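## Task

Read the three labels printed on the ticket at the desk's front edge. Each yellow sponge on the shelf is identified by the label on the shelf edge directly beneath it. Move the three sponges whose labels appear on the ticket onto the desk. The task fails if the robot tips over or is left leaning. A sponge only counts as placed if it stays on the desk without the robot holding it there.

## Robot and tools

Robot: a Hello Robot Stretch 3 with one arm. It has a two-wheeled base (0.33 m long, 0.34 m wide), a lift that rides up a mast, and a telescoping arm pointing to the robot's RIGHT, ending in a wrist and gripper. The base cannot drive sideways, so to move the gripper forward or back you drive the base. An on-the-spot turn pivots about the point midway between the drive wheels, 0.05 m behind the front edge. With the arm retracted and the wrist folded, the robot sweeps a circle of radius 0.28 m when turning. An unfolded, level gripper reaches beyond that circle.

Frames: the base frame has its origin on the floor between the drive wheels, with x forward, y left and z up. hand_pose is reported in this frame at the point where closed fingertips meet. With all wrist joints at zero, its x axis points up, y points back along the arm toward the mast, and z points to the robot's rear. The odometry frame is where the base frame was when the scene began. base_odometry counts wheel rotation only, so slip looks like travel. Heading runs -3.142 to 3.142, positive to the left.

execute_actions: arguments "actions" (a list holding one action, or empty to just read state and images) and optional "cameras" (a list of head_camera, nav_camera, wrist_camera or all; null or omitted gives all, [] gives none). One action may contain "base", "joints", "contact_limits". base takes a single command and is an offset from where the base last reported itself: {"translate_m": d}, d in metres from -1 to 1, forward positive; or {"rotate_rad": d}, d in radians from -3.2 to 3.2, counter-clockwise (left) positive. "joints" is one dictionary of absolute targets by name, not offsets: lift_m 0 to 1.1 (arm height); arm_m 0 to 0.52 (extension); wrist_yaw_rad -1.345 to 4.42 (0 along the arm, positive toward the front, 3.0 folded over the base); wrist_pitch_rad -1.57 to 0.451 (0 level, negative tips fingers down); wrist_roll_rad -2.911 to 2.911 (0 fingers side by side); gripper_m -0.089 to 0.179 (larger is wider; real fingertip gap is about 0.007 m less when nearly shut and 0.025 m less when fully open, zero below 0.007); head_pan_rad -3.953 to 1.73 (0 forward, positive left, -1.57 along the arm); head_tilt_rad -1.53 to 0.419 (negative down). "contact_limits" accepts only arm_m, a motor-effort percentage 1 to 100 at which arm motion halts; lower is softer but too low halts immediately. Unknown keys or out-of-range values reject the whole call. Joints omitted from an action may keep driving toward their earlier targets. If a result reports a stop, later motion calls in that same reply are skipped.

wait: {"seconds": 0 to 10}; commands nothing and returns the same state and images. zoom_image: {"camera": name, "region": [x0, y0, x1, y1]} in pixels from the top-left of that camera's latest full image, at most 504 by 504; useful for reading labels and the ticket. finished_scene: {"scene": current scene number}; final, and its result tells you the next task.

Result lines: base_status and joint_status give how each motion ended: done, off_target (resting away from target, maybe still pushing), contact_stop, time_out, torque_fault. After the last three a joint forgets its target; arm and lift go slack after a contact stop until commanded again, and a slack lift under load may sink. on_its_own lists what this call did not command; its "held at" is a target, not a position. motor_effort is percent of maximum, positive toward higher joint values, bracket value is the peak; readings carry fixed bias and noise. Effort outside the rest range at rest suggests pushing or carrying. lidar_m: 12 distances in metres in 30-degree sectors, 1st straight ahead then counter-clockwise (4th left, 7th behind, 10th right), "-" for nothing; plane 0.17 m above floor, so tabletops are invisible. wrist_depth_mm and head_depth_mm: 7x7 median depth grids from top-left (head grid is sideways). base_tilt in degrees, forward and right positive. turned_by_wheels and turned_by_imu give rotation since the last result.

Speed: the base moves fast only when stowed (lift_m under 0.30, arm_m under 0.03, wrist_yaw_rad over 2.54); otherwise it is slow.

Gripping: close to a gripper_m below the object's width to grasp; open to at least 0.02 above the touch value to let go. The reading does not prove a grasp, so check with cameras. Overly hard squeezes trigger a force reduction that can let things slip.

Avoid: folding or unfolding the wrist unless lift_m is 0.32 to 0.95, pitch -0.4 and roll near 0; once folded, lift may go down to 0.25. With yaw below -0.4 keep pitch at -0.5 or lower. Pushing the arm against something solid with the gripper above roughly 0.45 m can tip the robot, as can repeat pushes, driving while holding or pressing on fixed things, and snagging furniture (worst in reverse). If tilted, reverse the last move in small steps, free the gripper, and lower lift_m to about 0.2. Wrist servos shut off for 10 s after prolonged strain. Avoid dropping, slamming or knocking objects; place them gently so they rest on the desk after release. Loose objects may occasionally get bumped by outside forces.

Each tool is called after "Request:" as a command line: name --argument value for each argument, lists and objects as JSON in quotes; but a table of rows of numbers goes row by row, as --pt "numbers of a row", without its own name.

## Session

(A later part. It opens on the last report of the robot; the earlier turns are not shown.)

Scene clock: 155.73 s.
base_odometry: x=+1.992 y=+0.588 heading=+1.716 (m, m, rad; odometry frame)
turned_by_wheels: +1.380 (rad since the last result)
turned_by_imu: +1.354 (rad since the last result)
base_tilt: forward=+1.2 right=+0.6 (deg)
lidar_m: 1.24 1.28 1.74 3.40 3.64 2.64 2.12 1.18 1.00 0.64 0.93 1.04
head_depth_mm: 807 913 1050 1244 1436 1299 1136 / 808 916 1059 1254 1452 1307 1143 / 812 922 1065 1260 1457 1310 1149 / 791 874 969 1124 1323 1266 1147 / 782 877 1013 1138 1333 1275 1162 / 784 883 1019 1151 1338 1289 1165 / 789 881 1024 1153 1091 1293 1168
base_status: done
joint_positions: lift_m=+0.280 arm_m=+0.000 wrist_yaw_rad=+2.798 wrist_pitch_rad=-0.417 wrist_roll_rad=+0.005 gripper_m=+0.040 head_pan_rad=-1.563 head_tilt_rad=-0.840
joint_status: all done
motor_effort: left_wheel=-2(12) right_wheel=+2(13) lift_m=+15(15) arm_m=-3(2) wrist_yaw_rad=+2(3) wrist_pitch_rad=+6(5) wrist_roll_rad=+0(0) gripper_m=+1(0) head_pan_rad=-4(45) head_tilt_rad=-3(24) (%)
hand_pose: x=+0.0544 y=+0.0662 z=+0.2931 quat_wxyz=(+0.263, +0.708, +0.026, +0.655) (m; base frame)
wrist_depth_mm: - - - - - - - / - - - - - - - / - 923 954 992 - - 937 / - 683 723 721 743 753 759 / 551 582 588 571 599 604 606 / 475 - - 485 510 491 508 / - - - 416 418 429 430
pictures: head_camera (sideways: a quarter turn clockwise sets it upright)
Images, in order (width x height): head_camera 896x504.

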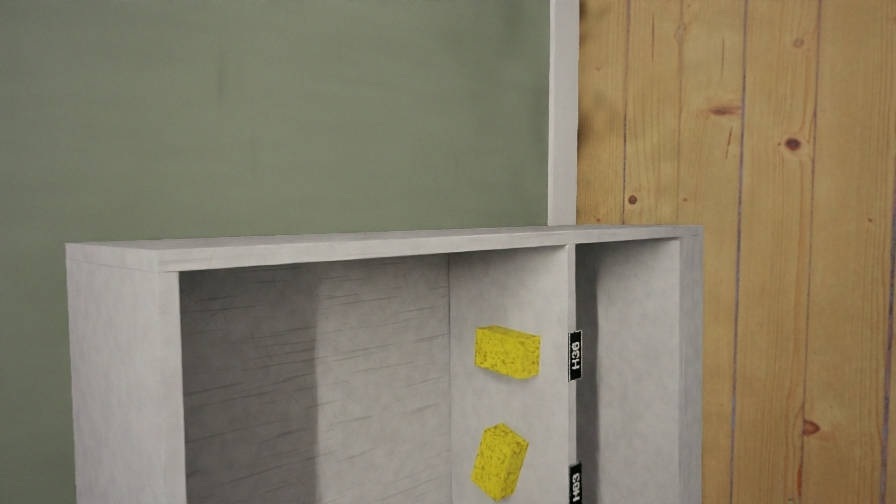

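Request:
execute_actions --actions '[{"base": {"translate_m": 0.265}, "joints": {"lift_m": 0.44}}]' --cameras '[]'

Request:
execute_actions --actions '[{"joints": {"wrist_yaw_rad": 0.0, "gripper_m": 0.15}}]' --cameras '[]'

Request:
execute_actions --actions '[{"joints": {"wrist_pitch_rad": -0.2, "arm_m": 0.14}}]' --cameras '["wrist_camera"]'

Scene clock: 160.47 s.
base_odometry: x=+1.954 y=+0.850 heading=+1.716 (m, m, rad; odometry frame)
turned_by_wheels: +0.000 (rad since the last result)
turned_by_imu: -0.001 (rad since the last result)
base_tilt: forward=+1.1 right=+0.6 (deg)
lidar_m: 0.98 1.01 1.36 3.42 3.55 2.92 2.38 1.38 0.67 0.74 0.84 1.02
head_depth_mm: 746 692 807 888 1415 1294 1137 / 760 856 989 1114 1056 1251 1138 / 769 858 997 1117 1059 1262 1150 / 774 863 1001 1128 1071 1267 1156 / 779 868 1002 1129 1076 1280 1159 / 783 870 1004 1140 1078 1275 1167 / 786 874 1010 1153 1094 1285 1170
base_status: done
joint_positions: lift_m=+0.440 arm_m=+0.000 wrist_yaw_rad=+2.798 wrist_pitch_rad=-0.417 wrist_roll_rad=+0.005 gripper_m=+0.040 head_pan_rad=-1.563 head_tilt_rad=-0.840
joint_status: all done
motor_effort: left_wheel=-2(13) right_wheel=+2(12) lift_m=+21(23) arm_m=-3(2) wrist_yaw_rad=+2(2) wrist_pitch_rad=+5(6) wrist_roll_rad=+0(0) gripper_m=+0(0) head_pan_rad=-4(4) head_tilt_rad=-4(4) (%)
hand_pose: x=+0.0543 y=+0.0662 z=+0.4526 quat_wxyz=(+0.263, +0.708, +0.026, +0.655) (m; base frame)
wrist_depth_mm: - - - - - - 794 / - - - - - - 809 / - - - - - - 821 / - 941 - - - - 842 / 734 796 828 819 837 843 806 / 644 - 658 678 694 688 702 / 564 555 574 586 574 613 602
pictures: none
No camera images: the call's "cameras" was empty. Leave "cameras" out to get every camera's image.

Scene clock: 162.87 s.
base_odometry: x=+1.954 y=+0.850 heading=+1.716 (m, m, rad; odometry frame)
turned_by_wheels: +0.000 (rad since the last result)
turned_by_imu: +0.000 (rad since the last result)
base_tilt: forward=+1.0 right=+0.6 (deg)
lidar_m: 0.97 1.01 1.36 3.40 3.55 2.93 2.39 1.38 0.67 0.73 0.84 1.01
head_depth_mm: 744 692 805 889 1414 1295 1141 / 759 860 987 1111 1056 1251 1143 / 769 858 992 1121 1061 1263 1188 / 774 865 996 1123 1066 1267 1146 / 777 868 1007 1126 1079 1275 1155 / 780 871 1009 1141 1082 1275 1166 / 786 872 1011 1148 1092 1287 1166
base_status: not commanded
joint_positions: lift_m=+0.440 arm_m=+0.000 wrist_yaw_rad=+0.003 wrist_pitch_rad=-0.417 wrist_roll_rad=+0.005 gripper_m=+0.150 head_pan_rad=-1.563 head_tilt_rad=-0.840
joint_status: all done
motor_effort: left_wheel=-2(2) right_wheel=+2(2) lift_m=+21(21) arm_m=-1(2) wrist_yaw_rad=-3(2) wrist_pitch_rad=+6(6) wrist_roll_rad=+0(0) gripper_m=+1(84) head_pan_rad=-4(4) head_tilt_rad=-4(4) (%)
hand_pose: x=-0.0209 y=-0.3697 z=+0.4526 quat_wxyz=(+0.690, +0.147, -0.693, -0.146) (m; base frame)
wrist_depth_mm: 515 552 549 559 551 391 616 / 413 398 403 409 432 646 658 / 659 696 677 696 584 735 733 / 669 748 747 731 612 809 816 / 609 659 663 673 661 836 846 / 591 - 589 590 621 - 692 / 555 561 578 584 578 577 591
pictures: none
No camera images: the call's "cameras" was empty. Leave "cameras" out to get every camera's image.

Scene clock: 165.17 s.
base_odometry: x=+1.954 y=+0.850 heading=+1.716 (m, m, rad; odometry frame)
turned_by_wheels: +0.000 (rad since the last result)
turned_by_imu: +0.000 (rad since the last result)
base_tilt: forward=+1.1 right=+0.6 (deg)
lidar_m: 0.97 1.01 1.36 3.42 3.57 2.91 2.39 1.38 0.67 0.74 0.84 1.02
head_depth_mm: 744 692 807 887 1412 1297 1134 / 760 859 993 1114 1053 1270 - / 772 861 993 1124 1061 1283 1127 / 773 864 994 1127 1058 1268 1155 / 778 866 1001 1133 1079 1279 1157 / 781 871 1005 1145 1077 1280 1164 / 784 875 1012 1156 1095 1292 1174
base_status: not commanded
joint_positions: lift_m=+0.440 arm_m=+0.140 wrist_yaw_rad=+0.002 wrist_pitch_rad=-0.224 wrist_roll_rad=+0.005 gripper_m=+0.150 head_pan_rad=-1.563 head_tilt_rad=-0.840
joint_status: all done
motor_effort: left_wheel=-2(2) right_wheel=+2(2) lift_m=+21(21) arm_m=+3(5) wrist_yaw_rad=-2(2) wrist_pitch_rad=+8(10) wrist_roll_rad=+1(0) gripper_m=+1(0) head_pan_rad=-3(4) head_tilt_rad=-4(4) (%)
hand_pose: x=-0.0211 y=-0.5293 z=+0.4982 quat_wxyz=(+0.701, +0.080, -0.704, -0.079) (m; base frame)
wrist_depth_mm: 444 452 443 450 446 300 232 / 477 486 479 479 470 298 516 / 471 427 490 496 490 296 558 / 336 337 344 312 370 295 587 / 279 275 281 281 293 285 631 / 599 - 635 639 545 - 700 / 546 551 553 569 532 647 708
pictures: wrist_camera
Images, in order (width x height): wrist_camera 644x364.

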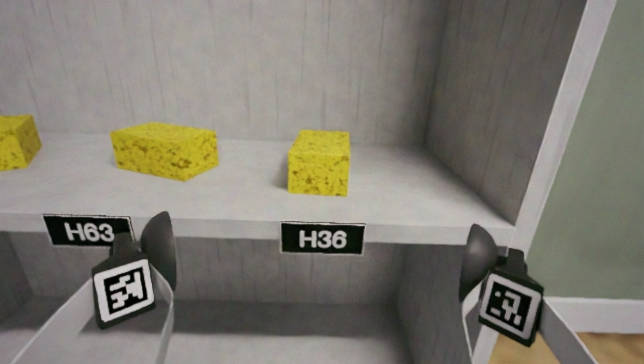

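Request:
execute_actions --actions '[]'

Scene clock: 167.23 s.
base_odometry: x=+1.954 y=+0.850 heading=+1.716 (m, m, rad; odometry frame)
turned_by_wheels: +0.000 (rad since the last result)
turned_by_imu: +0.000 (rad since the last result)
base_tilt: forward=+1.1 right=+0.5 (deg)
lidar_m: 0.97 1.01 1.36 3.42 3.55 2.91 2.38 1.38 0.67 0.74 0.84 1.02
head_depth_mm: 746 691 808 889 1409 1297 1132 / 757 856 990 1110 1056 1274 - / 769 862 996 1119 1061 1279 1127 / 774 863 999 1128 1055 1262 1150 / 777 866 1001 1134 1077 1273 1159 / 783 870 1007 1141 1077 1284 1163 / 785 872 1008 1149 1091 1290 1169
base_status: not commanded
joint_positions: lift_m=+0.440 arm_m=+0.140 wrist_yaw_rad=+0.002 wrist_pitch_rad=-0.224 wrist_roll_rad=+0.005 gripper_m=+0.150 head_pan_rad=-1.563 head_tilt_rad=-0.840
joint_status: all done
motor_effort: left_wheel=-2(2) right_wheel=+2(2) lift_m=+21(21) arm_m=+3(5) wrist_yaw_rad=-1(2) wrist_pitch_rad=+8(10) wrist_roll_rad=+0(0) gripper_m=+1(0) head_pan_rad=-4(4) head_tilt_rad=-3(4) (%)
hand_pose: x=-0.0211 y=-0.5293 z=+0.4982 quat_wxyz=(+0.701, +0.080, -0.704, -0.079) (m; base frame)
wrist_depth_mm: 448 446 448 446 446 298 234 / 474 473 475 480 478 298 506 / 462 424 497 497 491 295 549 / 326 334 344 315 366 292 607 / 277 274 282 282 294 283 623 / 616 - 634 625 541 - 697 / 559 545 559 582 529 663 708
pictures: head_camera (sideways: a quarter turn clockwise sets it upright), nav_camera (sideways: a quarter turn counterclockwise sets it upright), wrist_camera
Images, in order (width x height): head_camera 896x504, nav_camera 672x504, wrist_camera 644x364.

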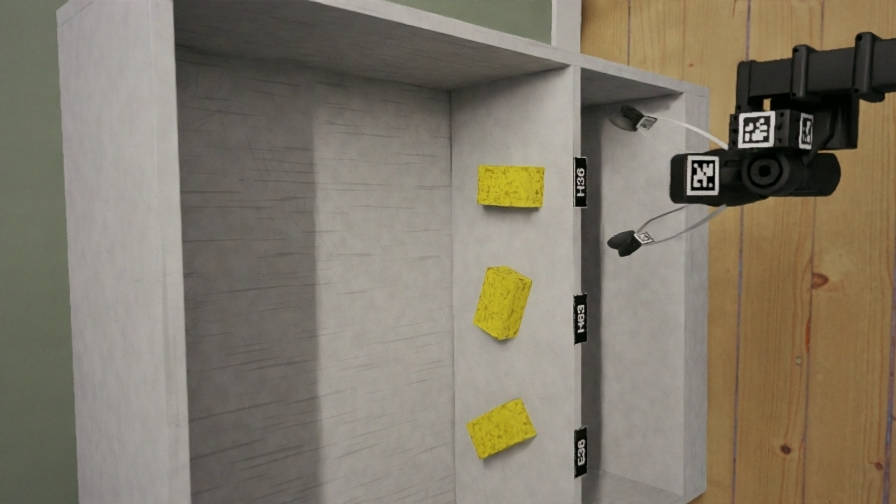

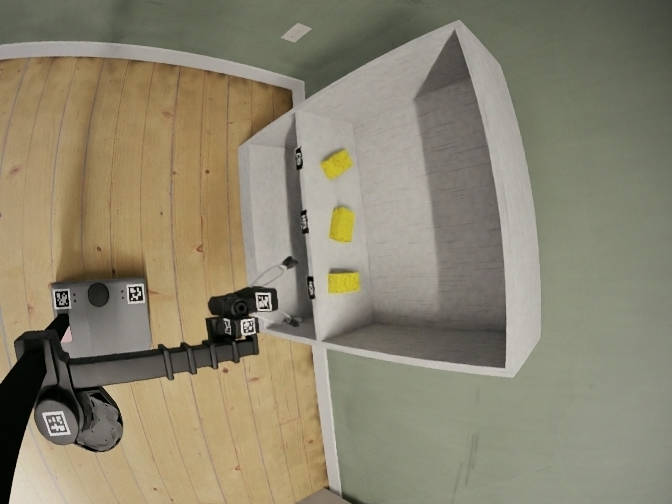

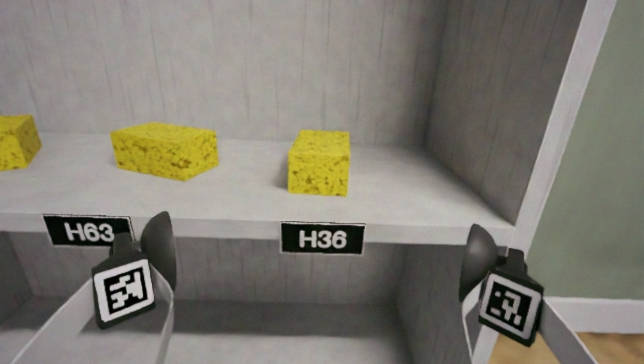

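Request:
execute_actions --actions '[{"joints": {"arm_m": 0.26, "gripper_m": 0.13}}]' --cameras '["wrist_camera"]'

Scene clock: 169.83 s.
base_odometry: x=+1.954 y=+0.850 heading=+1.716 (m, m, rad; odometry frame)
turned_by_wheels: +0.000 (rad since the last result)
turned_by_imu: +0.000 (rad since the last result)
base_tilt: forward=+1.1 right=+0.6 (deg)
lidar_m: 0.97 1.01 1.36 3.41 3.55 2.91 2.38 1.38 0.67 0.74 0.84 1.01
head_depth_mm: 744 693 807 890 1412 1296 1136 / 758 856 991 1110 1055 - 1147 / 769 858 995 1114 1034 1256 1146 / 773 863 997 1124 1072 1265 1149 / 777 866 999 1129 1080 1281 1155 / 780 871 1005 1139 1086 1286 1165 / 786 872 1011 1149 1095 1292 1169
base_status: not commanded
joint_positions: lift_m=+0.440 arm_m=+0.260 wrist_yaw_rad=+0.002 wrist_pitch_rad=-0.223 wrist_roll_rad=+0.005 gripper_m=+0.130 head_pan_rad=-1.563 head_tilt_rad=-0.840
joint_status: all done
motor_effort: left_wheel=-2(2) right_wheel=+2(2) lift_m=+21(21) arm_m=+3(5) wrist_yaw_rad=-1(1) wrist_pitch_rad=+8(8) wrist_roll_rad=+1(1) gripper_m=+0(76) head_pan_rad=-3(4) head_tilt_rad=-3(4) (%)
hand_pose: x=-0.0211 y=-0.6493 z=+0.4983 quat_wxyz=(+0.701, +0.079, -0.704, -0.079) (m; base frame)
wrist_depth_mm: 338 338 341 340 342 293 196 / 359 362 364 363 365 290 194 / 380 390 381 389 385 291 194 / 238 255 346 245 369 284 192 / 234 237 247 205 262 254 191 / 191 - 196 200 202 210 191 / 168 167 167 168 171 169 172
pictures: wrist_camera
Images, in order (width x height): wrist_camera 644x364.

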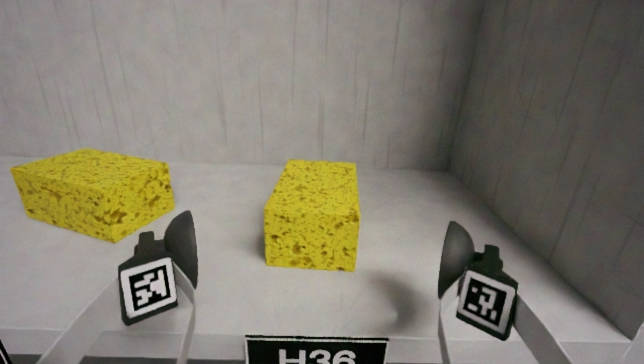

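Request:
execute_actions --actions '[{"joints": {"arm_m": 0.335, "lift_m": 0.42}}]' --cameras '["wrist_camera"]'

Scene clock: 172.30 s.
base_odometry: x=+1.954 y=+0.850 heading=+1.716 (m, m, rad; odometry frame)
turned_by_wheels: +0.000 (rad since the last result)
turned_by_imu: +0.000 (rad since the last result)
base_tilt: forward=+1.1 right=+0.6 (deg)
lidar_m: 0.97 1.01 1.36 3.41 3.55 2.92 2.38 1.38 0.67 0.73 0.84 1.01
head_depth_mm: 744 692 806 886 1411 1298 1152 / 759 859 988 1113 1028 1249 1146 / 770 859 995 1120 1035 1262 1146 / 775 862 995 1127 1069 1271 1153 / 778 867 1001 1130 1078 1272 1160 / 780 869 1004 1144 1080 1286 1161 / 784 875 1012 1152 1091 1285 1167
base_status: not commanded
joint_positions: lift_m=+0.420 arm_m=+0.335 wrist_yaw_rad=+0.002 wrist_pitch_rad=-0.223 wrist_roll_rad=+0.005 gripper_m=+0.130 head_pan_rad=-1.563 head_tilt_rad=-0.840
joint_status: all done
motor_effort: left_wheel=-2(2) right_wheel=+2(2) lift_m=+15(18) arm_m=+3(4) wrist_yaw_rad=-1(1) wrist_pitch_rad=+8(8) wrist_roll_rad=+1(0) gripper_m=+0(0) head_pan_rad=-4(3) head_tilt_rad=-4(5) (%)
hand_pose: x=-0.0211 y=-0.7243 z=+0.4787 quat_wxyz=(+0.701, +0.079, -0.704, -0.079) (m; base frame)
wrist_depth_mm: 274 274 273 277 276 268 192 / 293 293 293 290 296 287 191 / 308 312 316 314 312 284 190 / 183 290 296 192 314 276 190 / 175 206 153 137 225 231 188 / 163 - 130 124 167 182 170 / - 136 134 133 142 138 146
pictures: wrist_camera
Images, in order (width x height): wrist_camera 644x364.

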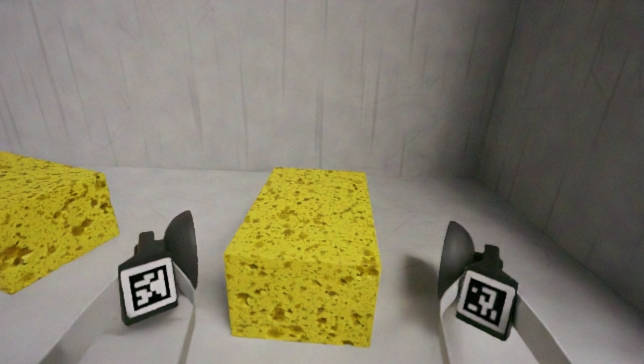

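Request:
execute_actions --actions '[{"joints": {"gripper_m": 0.03}}]' --cameras '["wrist_camera"]'

Request:
execute_actions --actions '[{"joints": {"lift_m": 0.45}}]' --cameras '["wrist_camera"]'

Scene clock: 174.23 s.
base_odometry: x=+1.954 y=+0.850 heading=+1.716 (m, m, rad; odometry frame)
turned_by_wheels: +0.000 (rad since the last result)
turned_by_imu: +0.000 (rad since the last result)
base_tilt: forward=+1.1 right=+0.6 (deg)
lidar_m: 0.97 1.01 1.36 3.41 3.56 2.92 2.38 1.37 0.67 0.73 0.84 1.02
head_depth_mm: 743 691 805 886 1413 1297 1142 / 757 858 992 1111 1027 1258 1141 / 769 860 992 1120 1010 1259 1152 / 772 865 1000 1125 1068 1266 1151 / 776 867 1000 1129 1077 1279 1160 / 780 871 1007 1137 1081 1282 1161 / 785 872 1012 1153 1091 1288 1167
base_status: not commanded
joint_positions: lift_m=+0.420 arm_m=+0.335 wrist_yaw_rad=+0.002 wrist_pitch_rad=-0.223 wrist_roll_rad=+0.005 gripper_m=+0.031 head_pan_rad=-1.563 head_tilt_rad=-0.840
joint_status: all done
motor_effort: left_wheel=-2(2) right_wheel=+2(2) lift_m=+15(15) arm_m=+3(3) wrist_yaw_rad=-1(1) wrist_pitch_rad=+8(7) wrist_roll_rad=+1(0) gripper_m=-13(90) head_pan_rad=-4(4) head_tilt_rad=-3(4) (%)
hand_pose: x=-0.0211 y=-0.7243 z=+0.4787 quat_wxyz=(+0.701, +0.079, -0.704, -0.079) (m; base frame)
wrist_depth_mm: 272 278 271 277 277 270 193 / 291 291 292 291 293 284 192 / 310 310 309 313 311 286 191 / 181 286 293 190 311 276 190 / 174 201 207 137 224 227 188 / 162 166 126 126 127 176 172 / 135 136 137 135 137 144 145
pictures: wrist_camera
Images, in order (width x height): wrist_camera 644x364.

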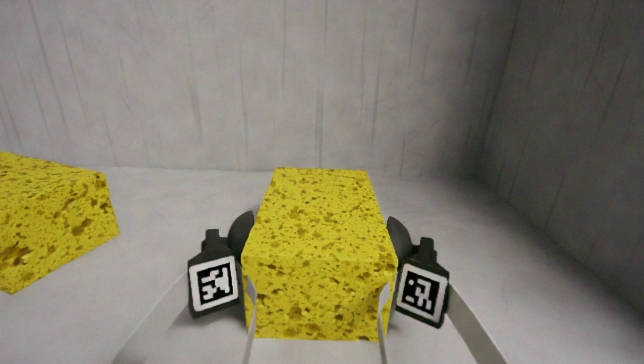

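Scene clock: 175.30 s.
base_odometry: x=+1.954 y=+0.850 heading=+1.716 (m, m, rad; odometry frame)
turned_by_wheels: +0.000 (rad since the last result)
turned_by_imu: +0.000 (rad since the last result)
base_tilt: forward=+1.1 right=+0.6 (deg)
lidar_m: 0.97 1.01 1.36 3.41 3.56 2.92 2.39 1.38 0.67 0.73 0.84 1.01
head_depth_mm: 744 692 806 886 1411 1310 1147 / 758 856 990 1112 1030 1252 1141 / 770 857 995 1121 - 1256 1144 / 774 863 994 1126 1065 1266 1158 / 778 867 1003 1130 1077 1272 1157 / 782 870 1005 1137 1081 1279 1162 / 784 870 1013 1149 1090 1287 1177
base_status: not commanded
joint_positions: lift_m=+0.450 arm_m=+0.335 wrist_yaw_rad=+0.002 wrist_pitch_rad=-0.223 wrist_roll_rad=+0.005 gripper_m=+0.031 head_pan_rad=-1.563 head_tilt_rad=-0.840
joint_status: all done
motor_effort: left_wheel=-2(2) right_wheel=+2(2) lift_m=+21(21) arm_m=+2(4) wrist_yaw_rad=-1(1) wrist_pitch_rad=+7(8) wrist_roll_rad=+0(0) gripper_m=-14(14) head_pan_rad=-4(4) head_tilt_rad=-3(4) (%)
hand_pose: x=-0.0211 y=-0.7243 z=+0.5083 quat_wxyz=(+0.701, +0.079, -0.704, -0.079) (m; base frame)
wrist_depth_mm: 276 276 274 278 276 268 192 / 290 292 291 292 294 285 192 / 311 311 314 310 311 284 191 / 326 326 327 191 335 280 189 / 188 247 260 137 275 262 188 / 181 206 126 126 127 220 187 / 167 169 167 137 171 179 174
pictures: wrist_camera
Images, in order (width x height): wrist_camera 644x364.

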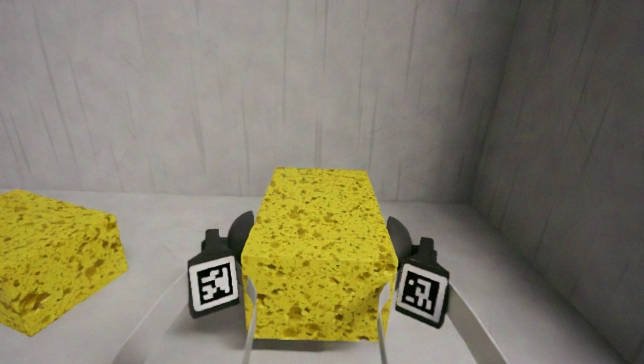

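Request:
execute_actions --actions '[{"joints": {"arm_m": 0.0, "head_pan_rad": 0.0, "head_tilt_rad": -0.4}}]' --cameras '[]'

Request:
execute_actions --actions '[{"base": {"rotate_rad": 1.75}, "joints": {"wrist_pitch_rad": -0.4, "wrist_yaw_rad": 2.65, "lift_m": 0.4}}]' --cameras '["head_camera", "wrist_camera"]'

Scene clock: 179.63 s.
base_odometry: x=+1.954 y=+0.850 heading=+1.716 (m, m, rad; odometry frame)
turned_by_wheels: +0.000 (rad since the last result)
turned_by_imu: +0.000 (rad since the last result)
base_tilt: forward=+1.1 right=+0.6 (deg)
lidar_m: 0.97 1.00 1.36 3.40 3.55 2.92 2.39 1.38 0.67 0.73 0.84 1.02
head_depth_mm: 800 844 899 955 1022 1105 1191 / 803 848 901 962 1033 1109 1202 / 807 854 908 967 1038 1115 1205 / 810 859 913 973 1044 1122 1214 / 817 863 918 976 1049 1131 1229 / 821 866 923 985 1055 1139 1241 / 822 875 929 990 1067 1150 1247
base_status: not commanded
joint_positions: lift_m=+0.450 arm_m=+0.000 wrist_yaw_rad=+0.001 wrist_pitch_rad=-0.223 wrist_roll_rad=+0.005 gripper_m=+0.031 head_pan_rad=-0.007 head_tilt_rad=-0.409
joint_status: all done
motor_effort: left_wheel=-2(2) right_wheel=+2(2) lift_m=+21(21) arm_m=-2(2) wrist_yaw_rad=-1(1) wrist_pitch_rad=+8(8) wrist_roll_rad=+1(0) gripper_m=-13(14) head_pan_rad=+3(45) head_tilt_rad=+3(24) (%)
hand_pose: x=-0.0212 y=-0.3898 z=+0.5083 quat_wxyz=(+0.701, +0.079, -0.704, -0.079) (m; base frame)
wrist_depth_mm: 558 578 559 580 557 390 601 / 617 619 598 618 596 635 651 / 474 521 485 630 520 687 689 / 601 418 433 191 434 743 731 / 685 726 715 137 443 794 787 / 647 695 126 126 127 849 825 / 559 564 557 138 564 717 721
pictures: none
No camera images: the call's "cameras" was empty. Leave "cameras" out to get every camera's image.

Scene clock: 183.37 s.
base_odometry: x=+1.954 y=+0.850 heading=-2.817 (m, m, rad; odometry frame)
turned_by_wheels: +1.750 (rad since the last result)
turned_by_imu: +1.725 (rad since the last result)
base_tilt: forward=+1.1 right=+0.6 (deg)
lidar_m: 3.37 3.41 2.82 2.14 1.18 0.67 0.90 0.84 0.98 0.98 1.08 1.68
head_depth_mm: 3174 3318 3461 3566 2494 1855 1481 / 3256 3451 3564 3730 2519 1854 1478 / 3315 3478 3650 3848 2520 1862 1484 / 3378 3600 3776 3646 2526 1886 1486 / 3447 3677 3912 3998 2565 1868 1488 / 3532 3792 - - 2568 1876 1494 / 3640 3836 - - 2570 1888 1495
base_status: done
joint_positions: lift_m=+0.400 arm_m=+0.000 wrist_yaw_rad=+2.647 wrist_pitch_rad=-0.417 wrist_roll_rad=+0.005 gripper_m=+0.031 head_pan_rad=-0.007 head_tilt_rad=-0.409
joint_status: all done
motor_effort: left_wheel=-3(7) right_wheel=+3(8) lift_m=+15(21) arm_m=-2(2) wrist_yaw_rad=+3(4) wrist_pitch_rad=+5(6) wrist_roll_rad=+1(0) gripper_m=-13(14) head_pan_rad=+3(3) head_tilt_rad=+4(4) (%)
hand_pose: x=+0.0853 y=+0.0525 z=+0.4132 quat_wxyz=(+0.311, +0.708, -0.028, +0.633) (m; base frame)
wrist_depth_mm: - - - - - - - / - - - - - - - / - - - - - - - / 848 904 936 189 982 980 - / 773 728 726 136 752 780 787 / - 616 126 126 126 644 654 / - 531 525 138 522 554 560
pictures: head_camera (sideways: a quarter turn clockwise sets it upright), wrist_camera
Images, in order (width x height): head_camera 896x504, wrist_camera 644x364.

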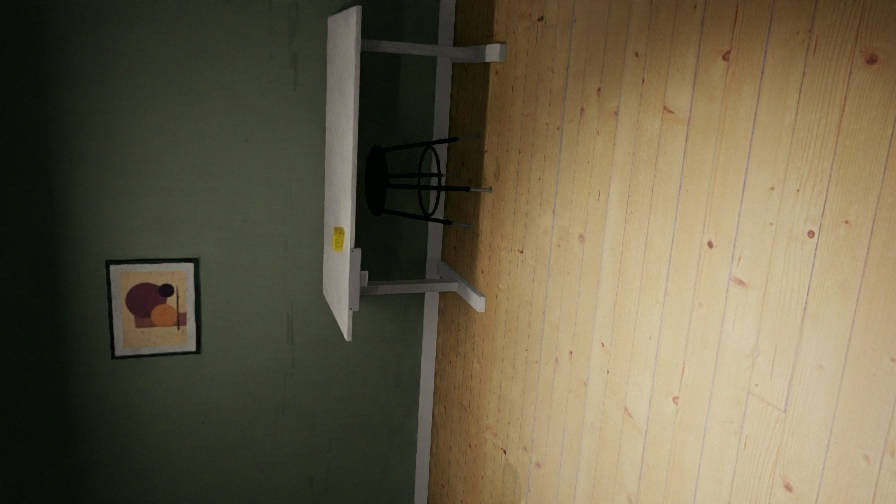

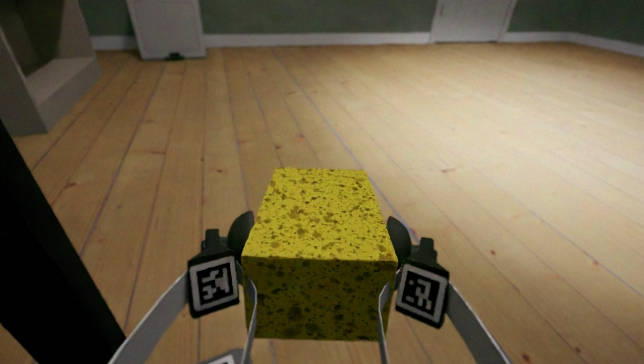

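Request:
execute_actions --actions '[{"base": {"rotate_rad": -0.2}, "joints": {"lift_m": 0.28}}]' --cameras '[]'

Request:
execute_actions --actions '[{"base": {"translate_m": 1.0}}]' --cameras '[]'

Request:
execute_actions --actions '[{"base": {"translate_m": 1.0}, "joints": {"head_tilt_rad": -0.55}}]' --cameras '["head_camera"]'

Scene clock: 186.70 s.
base_odometry: x=+1.954 y=+0.850 heading=-3.017 (m, m, rad; odometry frame)
turned_by_wheels: -0.200 (rad since the last result)
turned_by_imu: -0.197 (rad since the last result)
base_tilt: forward=+1.1 right=+0.6 (deg)
lidar_m: 3.15 3.54 2.94 2.39 1.40 0.67 0.70 0.84 1.02 0.97 1.00 1.34
head_depth_mm: 3210 3388 3375 3366 2509 1860 1468 / 3308 3444 3651 3835 2519 1858 1476 / 3259 3427 3662 3848 2515 1868 1484 / 3313 3461 3588 3809 2536 1872 1480 / 3262 3467 3560 3869 2546 1873 1491 / 3324 3524 3638 3652 2554 1878 1501 / 3342 3502 3717 3867 2555 1890 1497
base_status: done
joint_positions: lift_m=+0.280 arm_m=+0.000 wrist_yaw_rad=+2.648 wrist_pitch_rad=-0.418 wrist_roll_rad=+0.005 gripper_m=+0.031 head_pan_rad=-0.007 head_tilt_rad=-0.409
joint_status: all done
motor_effort: left_wheel=+3(8) right_wheel=-4(7) lift_m=+15(16) arm_m=-2(2) wrist_yaw_rad=+3(3) wrist_pitch_rad=+6(6) wrist_roll_rad=+0(1) gripper_m=-13(14) head_pan_rad=+3(3) head_tilt_rad=+4(4) (%)
hand_pose: x=+0.0851 y=+0.0523 z=+0.2928 quat_wxyz=(+0.312, +0.708, -0.027, +0.633) (m; base frame)
wrist_depth_mm: - - - - - - - / - - - - - - - / 911 905 944 975 - - - / 685 707 716 188 732 762 769 / 577 554 558 136 591 608 608 / - 494 126 126 127 503 502 / - - - 137 408 430 427
pictures: none
No camera images: the call's "cameras" was empty. Leave "cameras" out to get every camera's image.

Scene clock: 191.80 s.
base_odometry: x=+0.962 y=+0.725 heading=-3.017 (m, m, rad; odometry frame)
turned_by_wheels: +0.000 (rad since the last result)
turned_by_imu: -0.001 (rad since the last result)
base_tilt: forward=+1.1 right=+0.6 (deg)
lidar_m: 2.36 2.60 2.97 2.83 2.65 2.05 1.66 1.38 0.98 0.94 0.97 1.29
head_depth_mm: 2412 2543 2686 2847 2523 1872 1474 / 2401 2525 2683 2875 2527 1871 1478 / 2415 2556 2683 2864 2531 1873 1479 / 2434 2570 2714 2892 2534 1868 1485 / 2430 2574 2706 2487 2507 1882 1491 / 2436 2585 2724 2474 2561 1899 1494 / 2441 2592 2748 2898 2568 1893 1497
base_status: done
joint_positions: lift_m=+0.280 arm_m=+0.000 wrist_yaw_rad=+2.648 wrist_pitch_rad=-0.418 wrist_roll_rad=+0.005 gripper_m=+0.031 head_pan_rad=-0.007 head_tilt_rad=-0.408
joint_status: not commanded
motor_effort: left_wheel=+2(15) right_wheel=-3(7) lift_m=+15(15) arm_m=-2(2) wrist_yaw_rad=+3(3) wrist_pitch_rad=+6(6) wrist_roll_rad=+0(0) gripper_m=-14(13) head_pan_rad=+2(3) head_tilt_rad=+3(4) (%)
hand_pose: x=+0.0851 y=+0.0523 z=+0.2928 quat_wxyz=(+0.312, +0.708, -0.027, +0.633) (m; base frame)
wrist_depth_mm: - - - - - - - / - - - - - - - / 900 910 934 965 - - - / 679 701 704 190 739 753 761 / 581 567 553 137 607 612 609 / - 478 126 126 127 500 510 / - - - 137 410 425 433
pictures: none
No camera images: the call's "cameras" was empty. Leave "cameras" out to get every camera's image.

Scene clock: 196.80 s.
base_odometry: x=-0.030 y=+0.601 heading=-3.017 (m, m, rad; odometry frame)
turned_by_wheels: +0.000 (rad since the last result)
turned_by_imu: -0.001 (rad since the last result)
base_tilt: forward=+1.1 right=+0.6 (deg)
lidar_m: 1.34 1.22 2.48 2.84 2.94 2.96 2.67 1.33 0.95 0.91 0.93 1.24
head_depth_mm: 1512 1622 1784 1927 2040 1601 1332 / 1519 1628 1754 1250 2052 1611 1324 / 1518 1632 1738 1256 1977 1569 1327 / 1523 1637 1747 1260 2060 1626 1338 / 1530 1640 1745 1269 2068 1629 1337 / 1526 1647 1766 1282 1925 1637 1349 / 1539 1658 1782 1294 1868 1592 1348
base_status: done
joint_positions: lift_m=+0.280 arm_m=+0.000 wrist_yaw_rad=+2.648 wrist_pitch_rad=-0.418 wrist_roll_rad=+0.005 gripper_m=+0.031 head_pan_rad=-0.007 head_tilt_rad=-0.544
joint_status: all done
motor_effort: left_wheel=+2(15) right_wheel=-3(7) lift_m=+15(15) arm_m=-2(1) wrist_yaw_rad=+3(3) wrist_pitch_rad=+6(6) wrist_roll_rad=+0(1) gripper_m=-14(14) head_pan_rad=+2(3) head_tilt_rad=-2(13) (%)
hand_pose: x=+0.0850 y=+0.0523 z=+0.2928 quat_wxyz=(+0.312, +0.708, -0.027, +0.633) (m; base frame)
wrist_depth_mm: - - - - - - - / - - - - - - - / 874 900 935 941 975 - - / 683 686 719 191 745 764 761 / 590 563 564 137 601 602 602 / - 488 126 126 127 495 500 / - - - 137 411 428 431
pictures: head_camera (sideways: a quarter turn clockwise sets it upright)
Images, in order (width x height): head_camera 896x504.

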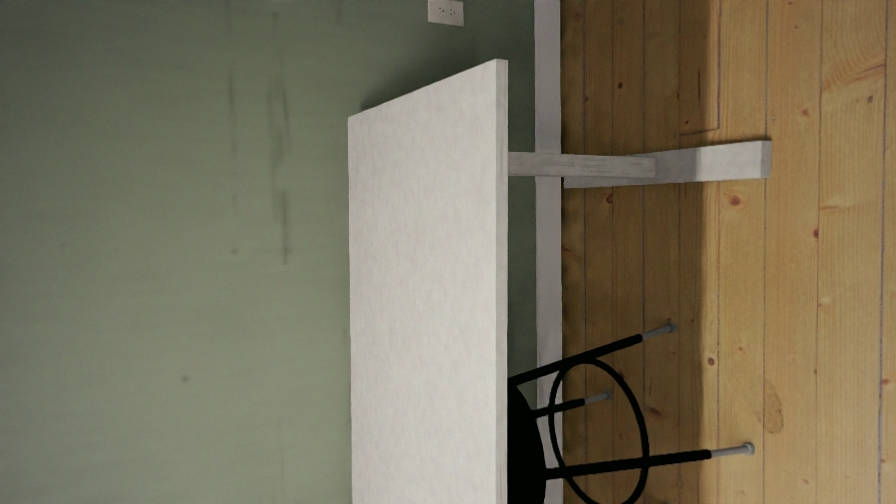

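Request:
execute_actions --actions '[{"base": {"translate_m": 0.45}}]' --cameras '[]'

Request:
execute_actions --actions '[{"base": {"rotate_rad": 1.6}, "joints": {"lift_m": 0.72, "head_pan_rad": -1.57, "head_tilt_rad": -0.85}}]' --cameras '["head_camera"]'

Scene clock: 204.23 s.
base_odometry: x=-0.477 y=+0.544 heading=-3.017 (m, m, rad; odometry frame)
turned_by_wheels: +0.000 (rad since the last result)
turned_by_imu: -0.001 (rad since the last result)
base_tilt: forward=+1.1 right=+0.6 (deg)
lidar_m: 0.90 0.84 1.43 2.86 2.97 3.37 3.13 1.31 0.93 0.89 0.92 1.22
head_depth_mm: 1118 1208 1318 1436 984 758 1325 / 1120 1212 1322 1249 906 759 1324 / 1122 1214 1326 1252 914 764 1296 / 1127 1220 1327 1262 916 768 1332 / 1129 1224 1335 1273 921 772 1345 / 1130 1227 1342 1288 929 773 1313 / 1139 1235 1337 1293 931 779 1315
base_status: done
joint_positions: lift_m=+0.280 arm_m=+0.000 wrist_yaw_rad=+2.648 wrist_pitch_rad=-0.418 wrist_roll_rad=+0.005 gripper_m=+0.031 head_pan_rad=-0.007 head_tilt_rad=-0.544
joint_status: not commanded
motor_effort: left_wheel=+2(14) right_wheel=-3(6) lift_m=+15(15) arm_m=-3(2) wrist_yaw_rad=+3(3) wrist_pitch_rad=+6(6) wrist_roll_rad=+1(0) gripper_m=-14(14) head_pan_rad=+3(3) head_tilt_rad=-3(2) (%)
hand_pose: x=+0.0850 y=+0.0523 z=+0.2928 quat_wxyz=(+0.312, +0.708, -0.027, +0.633) (m; base frame)
wrist_depth_mm: - - - - - - 942 / - - - - - - - / 895 945 937 936 961 - 978 / 673 699 703 190 757 766 762 / 572 574 553 137 580 594 624 / - 494 125 126 127 497 509 / - - - 138 406 431 427
pictures: none
No camera images: the call's "cameras" was empty. Leave "cameras" out to get every camera's image.

Scene clock: 209.07 s.
base_odometry: x=-0.477 y=+0.544 heading=-1.417 (m, m, rad; odometry frame)
turned_by_wheels: +1.600 (rad since the last result)
turned_by_imu: +1.576 (rad since the last result)
base_tilt: forward=+1.1 right=+0.6 (deg)
lidar_m: 2.87 2.99 3.38 3.12 1.27 0.92 0.89 0.92 1.26 0.90 0.84 1.43
head_depth_mm: 1151 1278 982 787 1509 1294 - / 1162 1256 990 796 1446 1295 - / 1166 1268 1002 799 1522 1319 - / 1176 1280 1010 830 1532 1330 1118 / 1175 1288 1020 836 1513 1328 1152 / 1189 1297 1027 844 1559 1333 1163 / 1197 1309 1039 851 1564 1315 1172
base_status: done
joint_positions: lift_m=+0.720 arm_m=+0.000 wrist_yaw_rad=+2.648 wrist_pitch_rad=-0.419 wrist_roll_rad=+0.005 gripper_m=+0.031 head_pan_rad=-1.563 head_tilt_rad=-0.840
joint_status: all done
motor_effort: left_wheel=-3(11) right_wheel=+3(10) lift_m=+21(23) arm_m=-1(2) wrist_yaw_rad=+2(3) wrist_pitch_rad=+7(6) wrist_roll_rad=+1(0) gripper_m=-13(14) head_pan_rad=-5(44) head_tilt_rad=-3(20) (%)
hand_pose: x=+0.0850 y=+0.0522 z=+0.7322 quat_wxyz=(+0.312, +0.708, -0.027, +0.633) (m; base frame)
wrist_depth_mm: - - - - - - - / - - - - - - - / - - - - - - - / - - - 190 - - - / - - - 137 - - - / - - 127 126 127 - - / - 826 822 138 820 895 868
pictures: head_camera (sideways: a quarter turn clockwise sets it upright)
Images, in order (width x height): head_camera 896x504.

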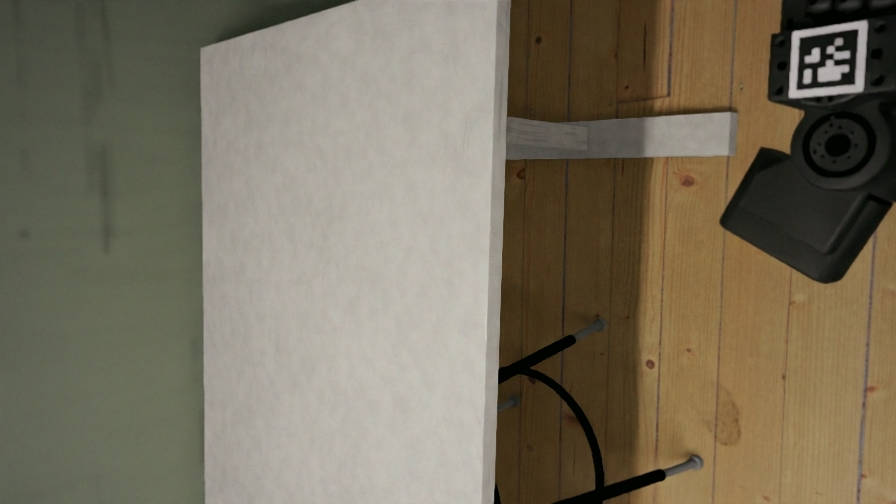

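Request:
execute_actions --actions '[{"joints": {"wrist_yaw_rad": 0.0}}]' --cameras '[]'

Request:
execute_actions --actions '[{"joints": {"wrist_pitch_rad": -0.2, "arm_m": 0.36}}]' --cameras '["head_camera", "wrist_camera"]'

Scene clock: 212.07 s.
base_odometry: x=-0.477 y=+0.544 heading=-1.417 (m, m, rad; odometry frame)
turned_by_wheels: +0.000 (rad since the last result)
turned_by_imu: +0.000 (rad since the last result)
base_tilt: forward=+1.1 right=+0.6 (deg)
lidar_m: 2.86 2.99 3.37 3.14 1.27 0.93 0.89 0.93 1.26 0.90 0.84 1.43
head_depth_mm: 1149 1278 983 789 1507 1291 - / 1156 1252 988 796 1481 1300 - / 1166 1262 999 801 1471 1262 - / 1178 1276 1012 826 1538 1312 1148 / 1183 1291 1019 836 1515 1321 1161 / 1188 1300 1026 844 1557 1332 1163 / 1202 1310 1039 850 1560 1309 1173
base_status: not commanded
joint_positions: lift_m=+0.720 arm_m=+0.000 wrist_yaw_rad=+0.003 wrist_pitch_rad=-0.419 wrist_roll_rad=+0.005 gripper_m=+0.031 head_pan_rad=-1.563 head_tilt_rad=-0.840
joint_status: all done
motor_effort: left_wheel=-3(2) right_wheel=+3(2) lift_m=+21(21) arm_m=-2(3) wrist_yaw_rad=-2(5) wrist_pitch_rad=+6(6) wrist_roll_rad=+1(0) gripper_m=-14(14) head_pan_rad=-5(4) head_tilt_rad=-5(3) (%)
hand_pose: x=-0.0209 y=-0.3694 z=+0.7322 quat_wxyz=(+0.690, +0.148, -0.693, -0.147) (m; base frame)
wrist_depth_mm: 753 797 795 854 959 962 915 / 418 425 439 458 472 - - / 576 332 342 329 335 326 986 / 805 - - 190 - - 943 / - - - 137 - - 972 / 892 947 126 126 127 - 915 / 809 833 825 137 847 867 842
pictures: none
No camera images: the call's "cameras" was empty. Leave "cameras" out to get every camera's image.

Scene clock: 215.93 s.
base_odometry: x=-0.477 y=+0.544 heading=-1.417 (m, m, rad; odometry frame)
turned_by_wheels: +0.000 (rad since the last result)
turned_by_imu: +0.000 (rad since the last result)
base_tilt: forward=+1.1 right=+0.6 (deg)
lidar_m: 2.86 2.99 3.38 3.13 1.27 0.93 0.89 0.92 1.26 0.90 0.84 1.44
head_depth_mm: 1150 1278 1013 821 - 1303 1135 / 1155 1247 1027 751 1448 1288 1142 / 1162 1264 1038 768 1522 1304 1145 / 1171 1276 1008 827 1533 1315 1154 / 1184 1286 1015 838 1510 1326 1157 / 1188 1302 1030 843 1560 1326 1166 / 1194 1314 1037 850 1560 1333 1172
base_status: not commanded
joint_positions: lift_m=+0.720 arm_m=+0.360 wrist_yaw_rad=+0.001 wrist_pitch_rad=-0.225 wrist_roll_rad=+0.005 gripper_m=+0.031 head_pan_rad=-1.563 head_tilt_rad=-0.840
joint_status: all done
motor_effort: left_wheel=-2(3) right_wheel=+2(3) lift_m=+22(21) arm_m=+3(4) wrist_yaw_rad=-1(2) wrist_pitch_rad=+8(7) wrist_roll_rad=+0(1) gripper_m=-13(13) head_pan_rad=-4(3) head_tilt_rad=-4(3) (%)
hand_pose: x=-0.0211 y=-0.7491 z=+0.7779 quat_wxyz=(+0.701, +0.080, -0.704, -0.079) (m; base frame)
wrist_depth_mm: 680 641 661 651 654 641 645 / 705 719 710 702 700 683 675 / 551 570 598 617 648 729 724 / 355 360 369 189 393 441 764 / 259 262 261 137 280 285 820 / 207 207 126 126 127 223 227 / 169 171 168 138 172 182 182
pictures: head_camera (sideways: a quarter turn clockwise sets it upright), wrist_camera
Images, in order (width x height): head_camera 896x504, wrist_camera 644x364.

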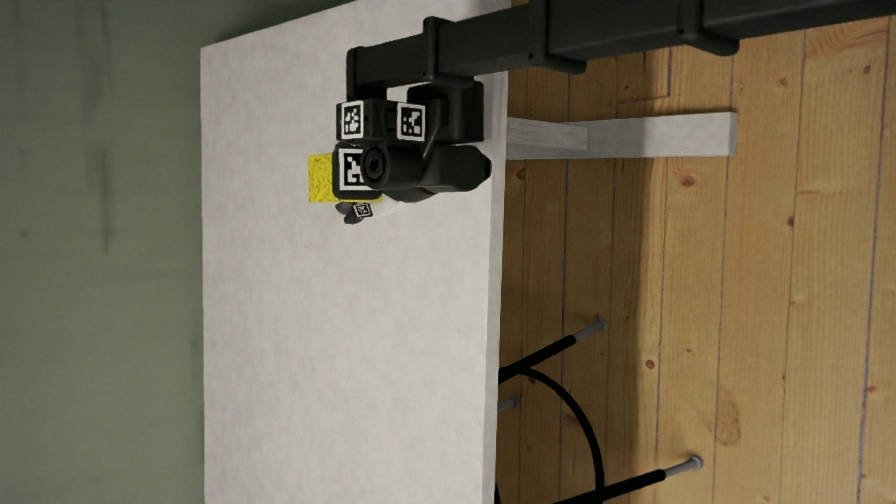

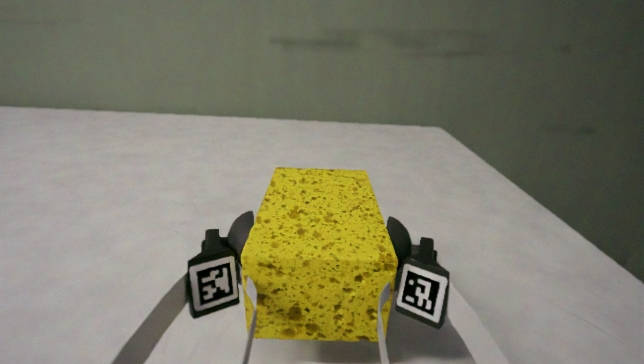

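Request:
execute_actions --actions '[{"joints": {"lift_m": 0.692}}]' --cameras '[]'

Request:
execute_actions --actions '[{"joints": {"gripper_m": 0.12}}]' --cameras '["wrist_camera"]'

Scene clock: 217.53 s.
base_odometry: x=-0.477 y=+0.544 heading=-1.417 (m, m, rad; odometry frame)
turned_by_wheels: +0.000 (rad since the last result)
turned_by_imu: +0.000 (rad since the last result)
base_tilt: forward=+1.0 right=+0.7 (deg)
lidar_m: 2.87 2.99 3.36 3.13 1.27 0.92 0.89 0.93 1.26 0.90 0.84 1.43
head_depth_mm: 1149 1273 979 806 - - 1119 / 1157 1255 1007 - 1444 1301 1148 / 1164 1265 1034 774 1519 1313 1148 / 1174 1277 1005 829 1531 1317 1153 / 1184 1288 1019 837 1514 1321 1159 / 1187 1301 1025 844 1556 1330 1161 / 1194 1309 1037 853 1567 1335 1175
base_status: not commanded
joint_positions: lift_m=+0.692 arm_m=+0.360 wrist_yaw_rad=+0.001 wrist_pitch_rad=-0.225 wrist_roll_rad=+0.005 gripper_m=+0.031 head_pan_rad=-1.563 head_tilt_rad=-0.840
joint_status: all done
motor_effort: left_wheel=-3(3) right_wheel=+3(3) lift_m=+15(14) arm_m=+3(3) wrist_yaw_rad=-1(1) wrist_pitch_rad=+8(8) wrist_roll_rad=+0(1) gripper_m=-14(14) head_pan_rad=-4(3) head_tilt_rad=-3(4) (%)
hand_pose: x=-0.0211 y=-0.7491 z=+0.7503 quat_wxyz=(+0.701, +0.080, -0.704, -0.079) (m; base frame)
wrist_depth_mm: 667 664 661 669 653 649 632 / 717 680 696 714 694 685 676 / 450 466 484 508 540 726 742 / 285 297 303 190 325 331 773 / 211 217 215 136 228 233 239 / 167 171 126 126 127 181 184 / 138 140 139 135 141 148 150
pictures: none
No camera images: the call's "cameras" was empty. Leave "cameras" out to get every camera's image.

Scene clock: 218.93 s.
base_odometry: x=-0.477 y=+0.544 heading=-1.417 (m, m, rad; odometry frame)
turned_by_wheels: +0.000 (rad since the last result)
turned_by_imu: +0.000 (rad since the last result)
base_tilt: forward=+1.1 right=+0.6 (deg)
lidar_m: 2.87 2.99 3.38 3.13 1.27 0.93 0.89 0.92 1.26 0.90 0.84 1.43
head_depth_mm: 1149 1272 981 807 - - 1120 / 1159 1247 1004 - 1445 1297 1142 / 1165 1268 1032 782 1522 1306 1148 / 1175 1278 1011 828 1538 1312 1155 / 1180 1294 1018 835 1518 1321 1159 / 1192 1301 1027 843 1556 1328 1164 / 1199 1312 1037 849 1563 1337 1172
base_status: not commanded
joint_positions: lift_m=+0.692 arm_m=+0.360 wrist_yaw_rad=+0.001 wrist_pitch_rad=-0.224 wrist_roll_rad=+0.005 gripper_m=+0.120 head_pan_rad=-1.563 head_tilt_rad=-0.840
joint_status: all done
motor_effort: left_wheel=-3(2) right_wheel=+2(3) lift_m=+15(15) arm_m=+3(3) wrist_yaw_rad=-1(1) wrist_pitch_rad=+8(8) wrist_roll_rad=+1(0) gripper_m=+0(83) head_pan_rad=-4(4) head_tilt_rad=-4(4) (%)
hand_pose: x=-0.0211 y=-0.7492 z=+0.7504 quat_wxyz=(+0.701, +0.080, -0.704, -0.079) (m; base frame)
wrist_depth_mm: 674 654 665 670 645 647 645 / 718 724 700 711 698 688 683 / 452 472 483 517 540 739 735 / 288 296 305 200 320 332 778 / 211 228 210 144 228 236 240 / 168 177 159 126 164 187 183 / 144 140 138 136 142 143 149
pictures: wrist_camera
Images, in order (width x height): wrist_camera 644x364.

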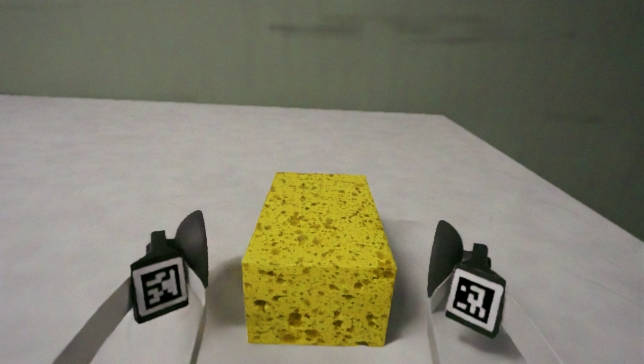

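Request:
execute_actions --actions '[{"joints": {"arm_m": 0.0, "lift_m": 0.71, "head_pan_rad": 0.0, "head_tilt_rad": -0.5}}]' --cameras '[]'

Request:
execute_actions --actions '[{"base": {"rotate_rad": 1.63}, "joints": {"wrist_pitch_rad": -0.4, "wrist_yaw_rad": 2.8, "gripper_m": 0.04, "lift_m": 0.36}}]' --cameras '["head_camera"]'

Scene clock: 224.63 s.
base_odometry: x=-0.477 y=+0.544 heading=-1.417 (m, m, rad; odometry frame)
turned_by_wheels: +0.000 (rad since the last result)
turned_by_imu: -0.001 (rad since the last result)
base_tilt: forward=+1.0 right=+0.6 (deg)
lidar_m: 2.87 2.99 3.39 3.13 1.27 0.92 0.89 0.93 1.26 0.90 0.84 1.43
head_depth_mm: 2416 2573 2810 2913 2135 1665 1356 / 2406 2585 2804 2921 2149 1660 1354 / 2421 2614 2793 2953 2142 1678 1366 / 2426 2604 2840 2949 2164 1679 1373 / 2446 2620 2882 2995 2168 1687 1378 / 2477 2684 2890 3061 2183 1694 1374 / 2505 2712 2921 3033 2209 1693 1391
base_status: not commanded
joint_positions: lift_m=+0.710 arm_m=+0.000 wrist_yaw_rad=+0.001 wrist_pitch_rad=-0.223 wrist_roll_rad=+0.005 gripper_m=+0.120 head_pan_rad=-0.007 head_tilt_rad=-0.508
joint_status: all done
motor_effort: left_wheel=-2(3) right_wheel=+3(3) lift_m=+21(22) arm_m=-2(2) wrist_yaw_rad=-1(1) wrist_pitch_rad=+8(8) wrist_roll_rad=+0(0) gripper_m=+0(0) head_pan_rad=+3(45) head_tilt_rad=+2(21) (%)
hand_pose: x=-0.0212 y=-0.3898 z=+0.7683 quat_wxyz=(+0.701, +0.079, -0.704, -0.079) (m; base frame)
wrist_depth_mm: - - - 958 938 951 954 / - - - - - - - / 523 558 570 522 638 - 985 / 363 346 353 366 370 414 985 / 569 - - - - - 950 / - - - - - - 947 / 862 950 946 942 - - 903
pictures: none
No camera images: the call's "cameras" was empty. Leave "cameras" out to get every camera's image.

Scene clock: 228.63 s.
base_odometry: x=-0.477 y=+0.544 heading=+0.213 (m, m, rad; odometry frame)
turned_by_wheels: +1.630 (rad since the last result)
turned_by_imu: +1.606 (rad since the last result)
base_tilt: forward=+1.0 right=+0.6 (deg)
lidar_m: 2.81 1.19 0.91 0.89 0.94 1.35 0.90 0.84 1.43 2.87 3.03 3.38
head_depth_mm: 2814 2989 3235 2978 2138 1671 1360 / 2866 3045 3227 3037 2128 1667 1358 / 2876 3070 3222 3048 2156 1681 1371 / 2949 3133 3290 3049 2168 1672 1367 / 2979 3180 3373 3093 2179 1678 1375 / 2463 2495 2519 2581 2196 1688 1379 / 1902 1927 1683 1963 1970 1689 1382
base_status: done
joint_positions: lift_m=+0.360 arm_m=+0.000 wrist_yaw_rad=+2.797 wrist_pitch_rad=-0.416 wrist_roll_rad=+0.005 gripper_m=+0.040 head_pan_rad=-0.007 head_tilt_rad=-0.507
joint_status: all done
motor_effort: left_wheel=-2(9) right_wheel=+2(8) lift_m=+15(20) arm_m=-2(3) wrist_yaw_rad=+3(4) wrist_pitch_rad=+6(8) wrist_roll_rad=+0(0) gripper_m=+0(82) head_pan_rad=+3(3) head_tilt_rad=+3(2) (%)
hand_pose: x=+0.0545 y=+0.0662 z=+0.3732 quat_wxyz=(+0.263, +0.708, +0.025, +0.655) (m; base frame)
wrist_depth_mm: - 771 797 842 896 971 - / - 809 874 966 - - - / - 871 942 - - - - / - 837 855 877 889 899 920 / 654 700 696 690 717 710 718 / 557 - 570 575 612 603 606 / 487 477 525 492 497 508 511
pictures: head_camera (sideways: a quarter turn clockwise sets it upright)
Images, in order (width x height): head_camera 896x504.

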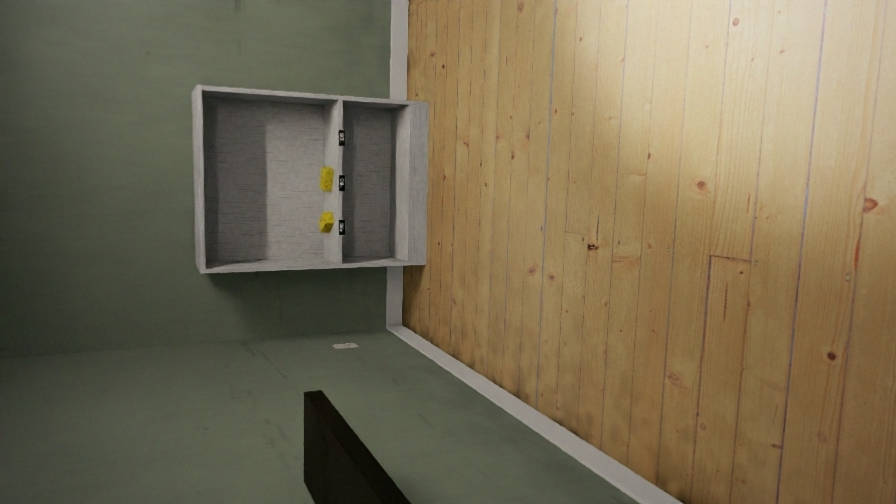

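Request:
execute_actions --actions '[{"joints": {"lift_m": 0.28}}]' --cameras '[]'

Request:
execute_actions --actions '[{"base": {"translate_m": 1.0}}]' --cameras '[]'

Request:
execute_actions --actions '[{"base": {"translate_m": 1.0}}]' --cameras '["head_camera"]'

Scene clock: 230.97 s.
base_odometry: x=-0.477 y=+0.544 heading=+0.213 (m, m, rad; odometry frame)
turned_by_wheels: +0.000 (rad since the last result)
turned_by_imu: +0.000 (rad since the last result)
base_tilt: forward=+1.1 right=+0.6 (deg)
lidar_m: 2.80 1.19 0.91 0.89 0.94 1.35 0.90 0.84 1.44 2.87 3.04 3.38
head_depth_mm: 2800 3044 3284 3005 2144 1647 1361 / 2856 3038 3250 3001 2151 1663 1356 / 2911 3102 3239 3029 2182 1677 1362 / 2940 3117 3260 3074 2167 1683 1369 / 2969 3157 3392 3093 2179 1683 1369 / 2456 2531 2522 2571 2187 1693 1372 / 1893 1925 1688 1962 1984 1703 1383
base_status: not commanded
joint_positions: lift_m=+0.280 arm_m=+0.000 wrist_yaw_rad=+2.798 wrist_pitch_rad=-0.417 wrist_roll_rad=+0.005 gripper_m=+0.040 head_pan_rad=-0.007 head_tilt_rad=-0.507
joint_status: all done
motor_effort: left_wheel=-3(2) right_wheel=+3(3) lift_m=+15(14) arm_m=-2(3) wrist_yaw_rad=+3(3) wrist_pitch_rad=+6(5) wrist_roll_rad=+0(0) gripper_m=-1(0) head_pan_rad=+2(3) head_tilt_rad=+3(4) (%)
hand_pose: x=+0.0545 y=+0.0662 z=+0.2932 quat_wxyz=(+0.263, +0.708, +0.025, +0.655) (m; base frame)
wrist_depth_mm: - 761 790 865 902 967 - / - 812 851 959 - - - / - 859 902 949 - - - / - 700 711 716 729 743 763 / 552 583 601 590 587 604 621 / 463 - - 479 512 497 504 / - - - 418 414 435 436
pictures: none
No camera images: the call's "cameras" was empty. Leave "cameras" out to get every camera's image.

Scene clock: 236.07 s.
base_odometry: x=+0.500 y=+0.756 heading=+0.213 (m, m, rad; odometry frame)
turned_by_wheels: +0.000 (rad since the last result)
turned_by_imu: -0.001 (rad since the last result)
base_tilt: forward=+1.1 right=+0.6 (deg)
lidar_m: 2.13 1.11 0.85 0.83 0.88 1.26 1.90 2.25 2.99 2.94 2.95 2.47
head_depth_mm: 1987 2092 2266 2468 2138 1663 1363 / 2003 2137 2271 2438 2134 1661 1360 / 2033 2160 2300 2464 2178 1677 1370 / 2075 2185 2327 2456 2187 1695 1373 / 2076 2243 2391 2612 2173 1686 1384 / 2082 2208 2365 2413 2156 1696 1384 / 1769 1793 1803 1834 1847 1706 1382
base_status: done
joint_positions: lift_m=+0.280 arm_m=+0.000 wrist_yaw_rad=+2.798 wrist_pitch_rad=-0.417 wrist_roll_rad=+0.005 gripper_m=+0.040 head_pan_rad=-0.007 head_tilt_rad=-0.506
joint_status: not commanded
motor_effort: left_wheel=-2(9) right_wheel=+2(11) lift_m=+15(15) arm_m=-1(2) wrist_yaw_rad=+2(3) wrist_pitch_rad=+6(5) wrist_roll_rad=+1(0) gripper_m=+1(0) head_pan_rad=+3(3) head_tilt_rad=+2(2) (%)
hand_pose: x=+0.0544 y=+0.0662 z=+0.2931 quat_wxyz=(+0.263, +0.708, +0.025, +0.655) (m; base frame)
wrist_depth_mm: - 713 727 805 855 917 - / - 734 805 870 925 - - / - 821 850 920 968 - - / - 688 708 727 742 744 769 / 544 571 598 578 587 602 602 / 463 - - 490 516 495 513 / - - - 415 413 426 435
pictures: none
No camera images: the call's "cameras" was empty. Leave "cameras" out to get every camera's image.

Scene clock: 241.17 s.
base_odometry: x=+1.478 y=+0.967 heading=+0.213 (m, m, rad; odometry frame)
turned_by_wheels: +0.000 (rad since the last result)
turned_by_imu: -0.001 (rad since the last result)
base_tilt: forward=+1.1 right=+0.6 (deg)
lidar_m: 1.14 1.03 0.79 0.77 0.81 1.17 2.91 3.19 3.08 2.64 1.82 1.17
head_depth_mm: 1145 1225 1277 1380 1395 1531 1356 / 1154 1242 1292 1392 1395 1540 1364 / 1170 1258 1306 1413 1413 1544 1370 / 1183 1276 1323 1425 1395 1547 1368 / 1200 1285 1331 1408 1400 1508 1371 / 1213 1309 1381 1525 1710 1696 1374 / 1230 1322 1439 1557 1676 1640 1390
base_status: done
joint_positions: lift_m=+0.280 arm_m=+0.000 wrist_yaw_rad=+2.798 wrist_pitch_rad=-0.417 wrist_roll_rad=+0.005 gripper_m=+0.040 head_pan_rad=-0.007 head_tilt_rad=-0.506
joint_status: not commanded
motor_effort: left_wheel=-2(10) right_wheel=+1(11) lift_m=+15(15) arm_m=-2(1) wrist_yaw_rad=+2(3) wrist_pitch_rad=+6(5) wrist_roll_rad=+1(0) gripper_m=-1(0) head_pan_rad=+2(2) head_tilt_rad=+2(2) (%)
hand_pose: x=+0.0544 y=+0.0662 z=+0.2931 quat_wxyz=(+0.263, +0.708, +0.026, +0.655) (m; base frame)
wrist_depth_mm: - 669 687 758 797 846 948 / - 686 748 793 867 962 - / - 757 800 878 912 - - / - 700 719 713 721 751 757 / 555 590 585 590 593 594 616 / 472 - - 492 513 511 503 / - - - 420 416 427 427
pictures: head_camera (sideways: a quarter turn clockwise sets it upright)
Images, in order (width x height): head_camera 896x504.

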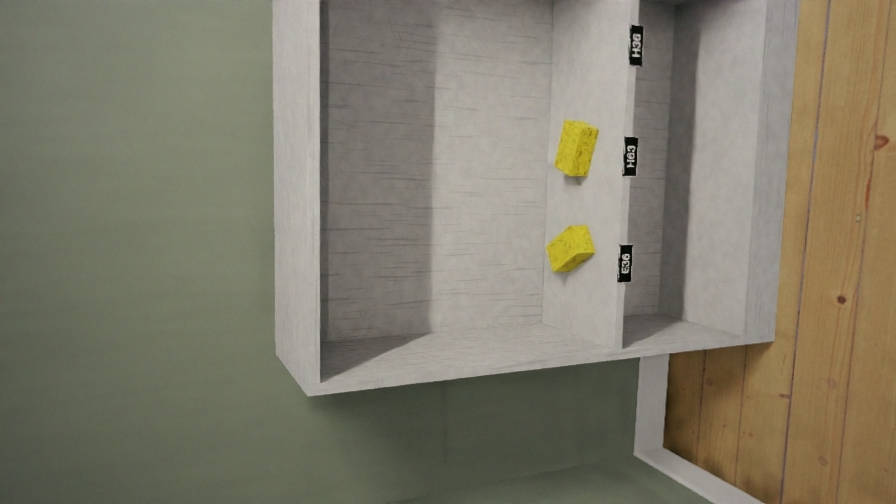

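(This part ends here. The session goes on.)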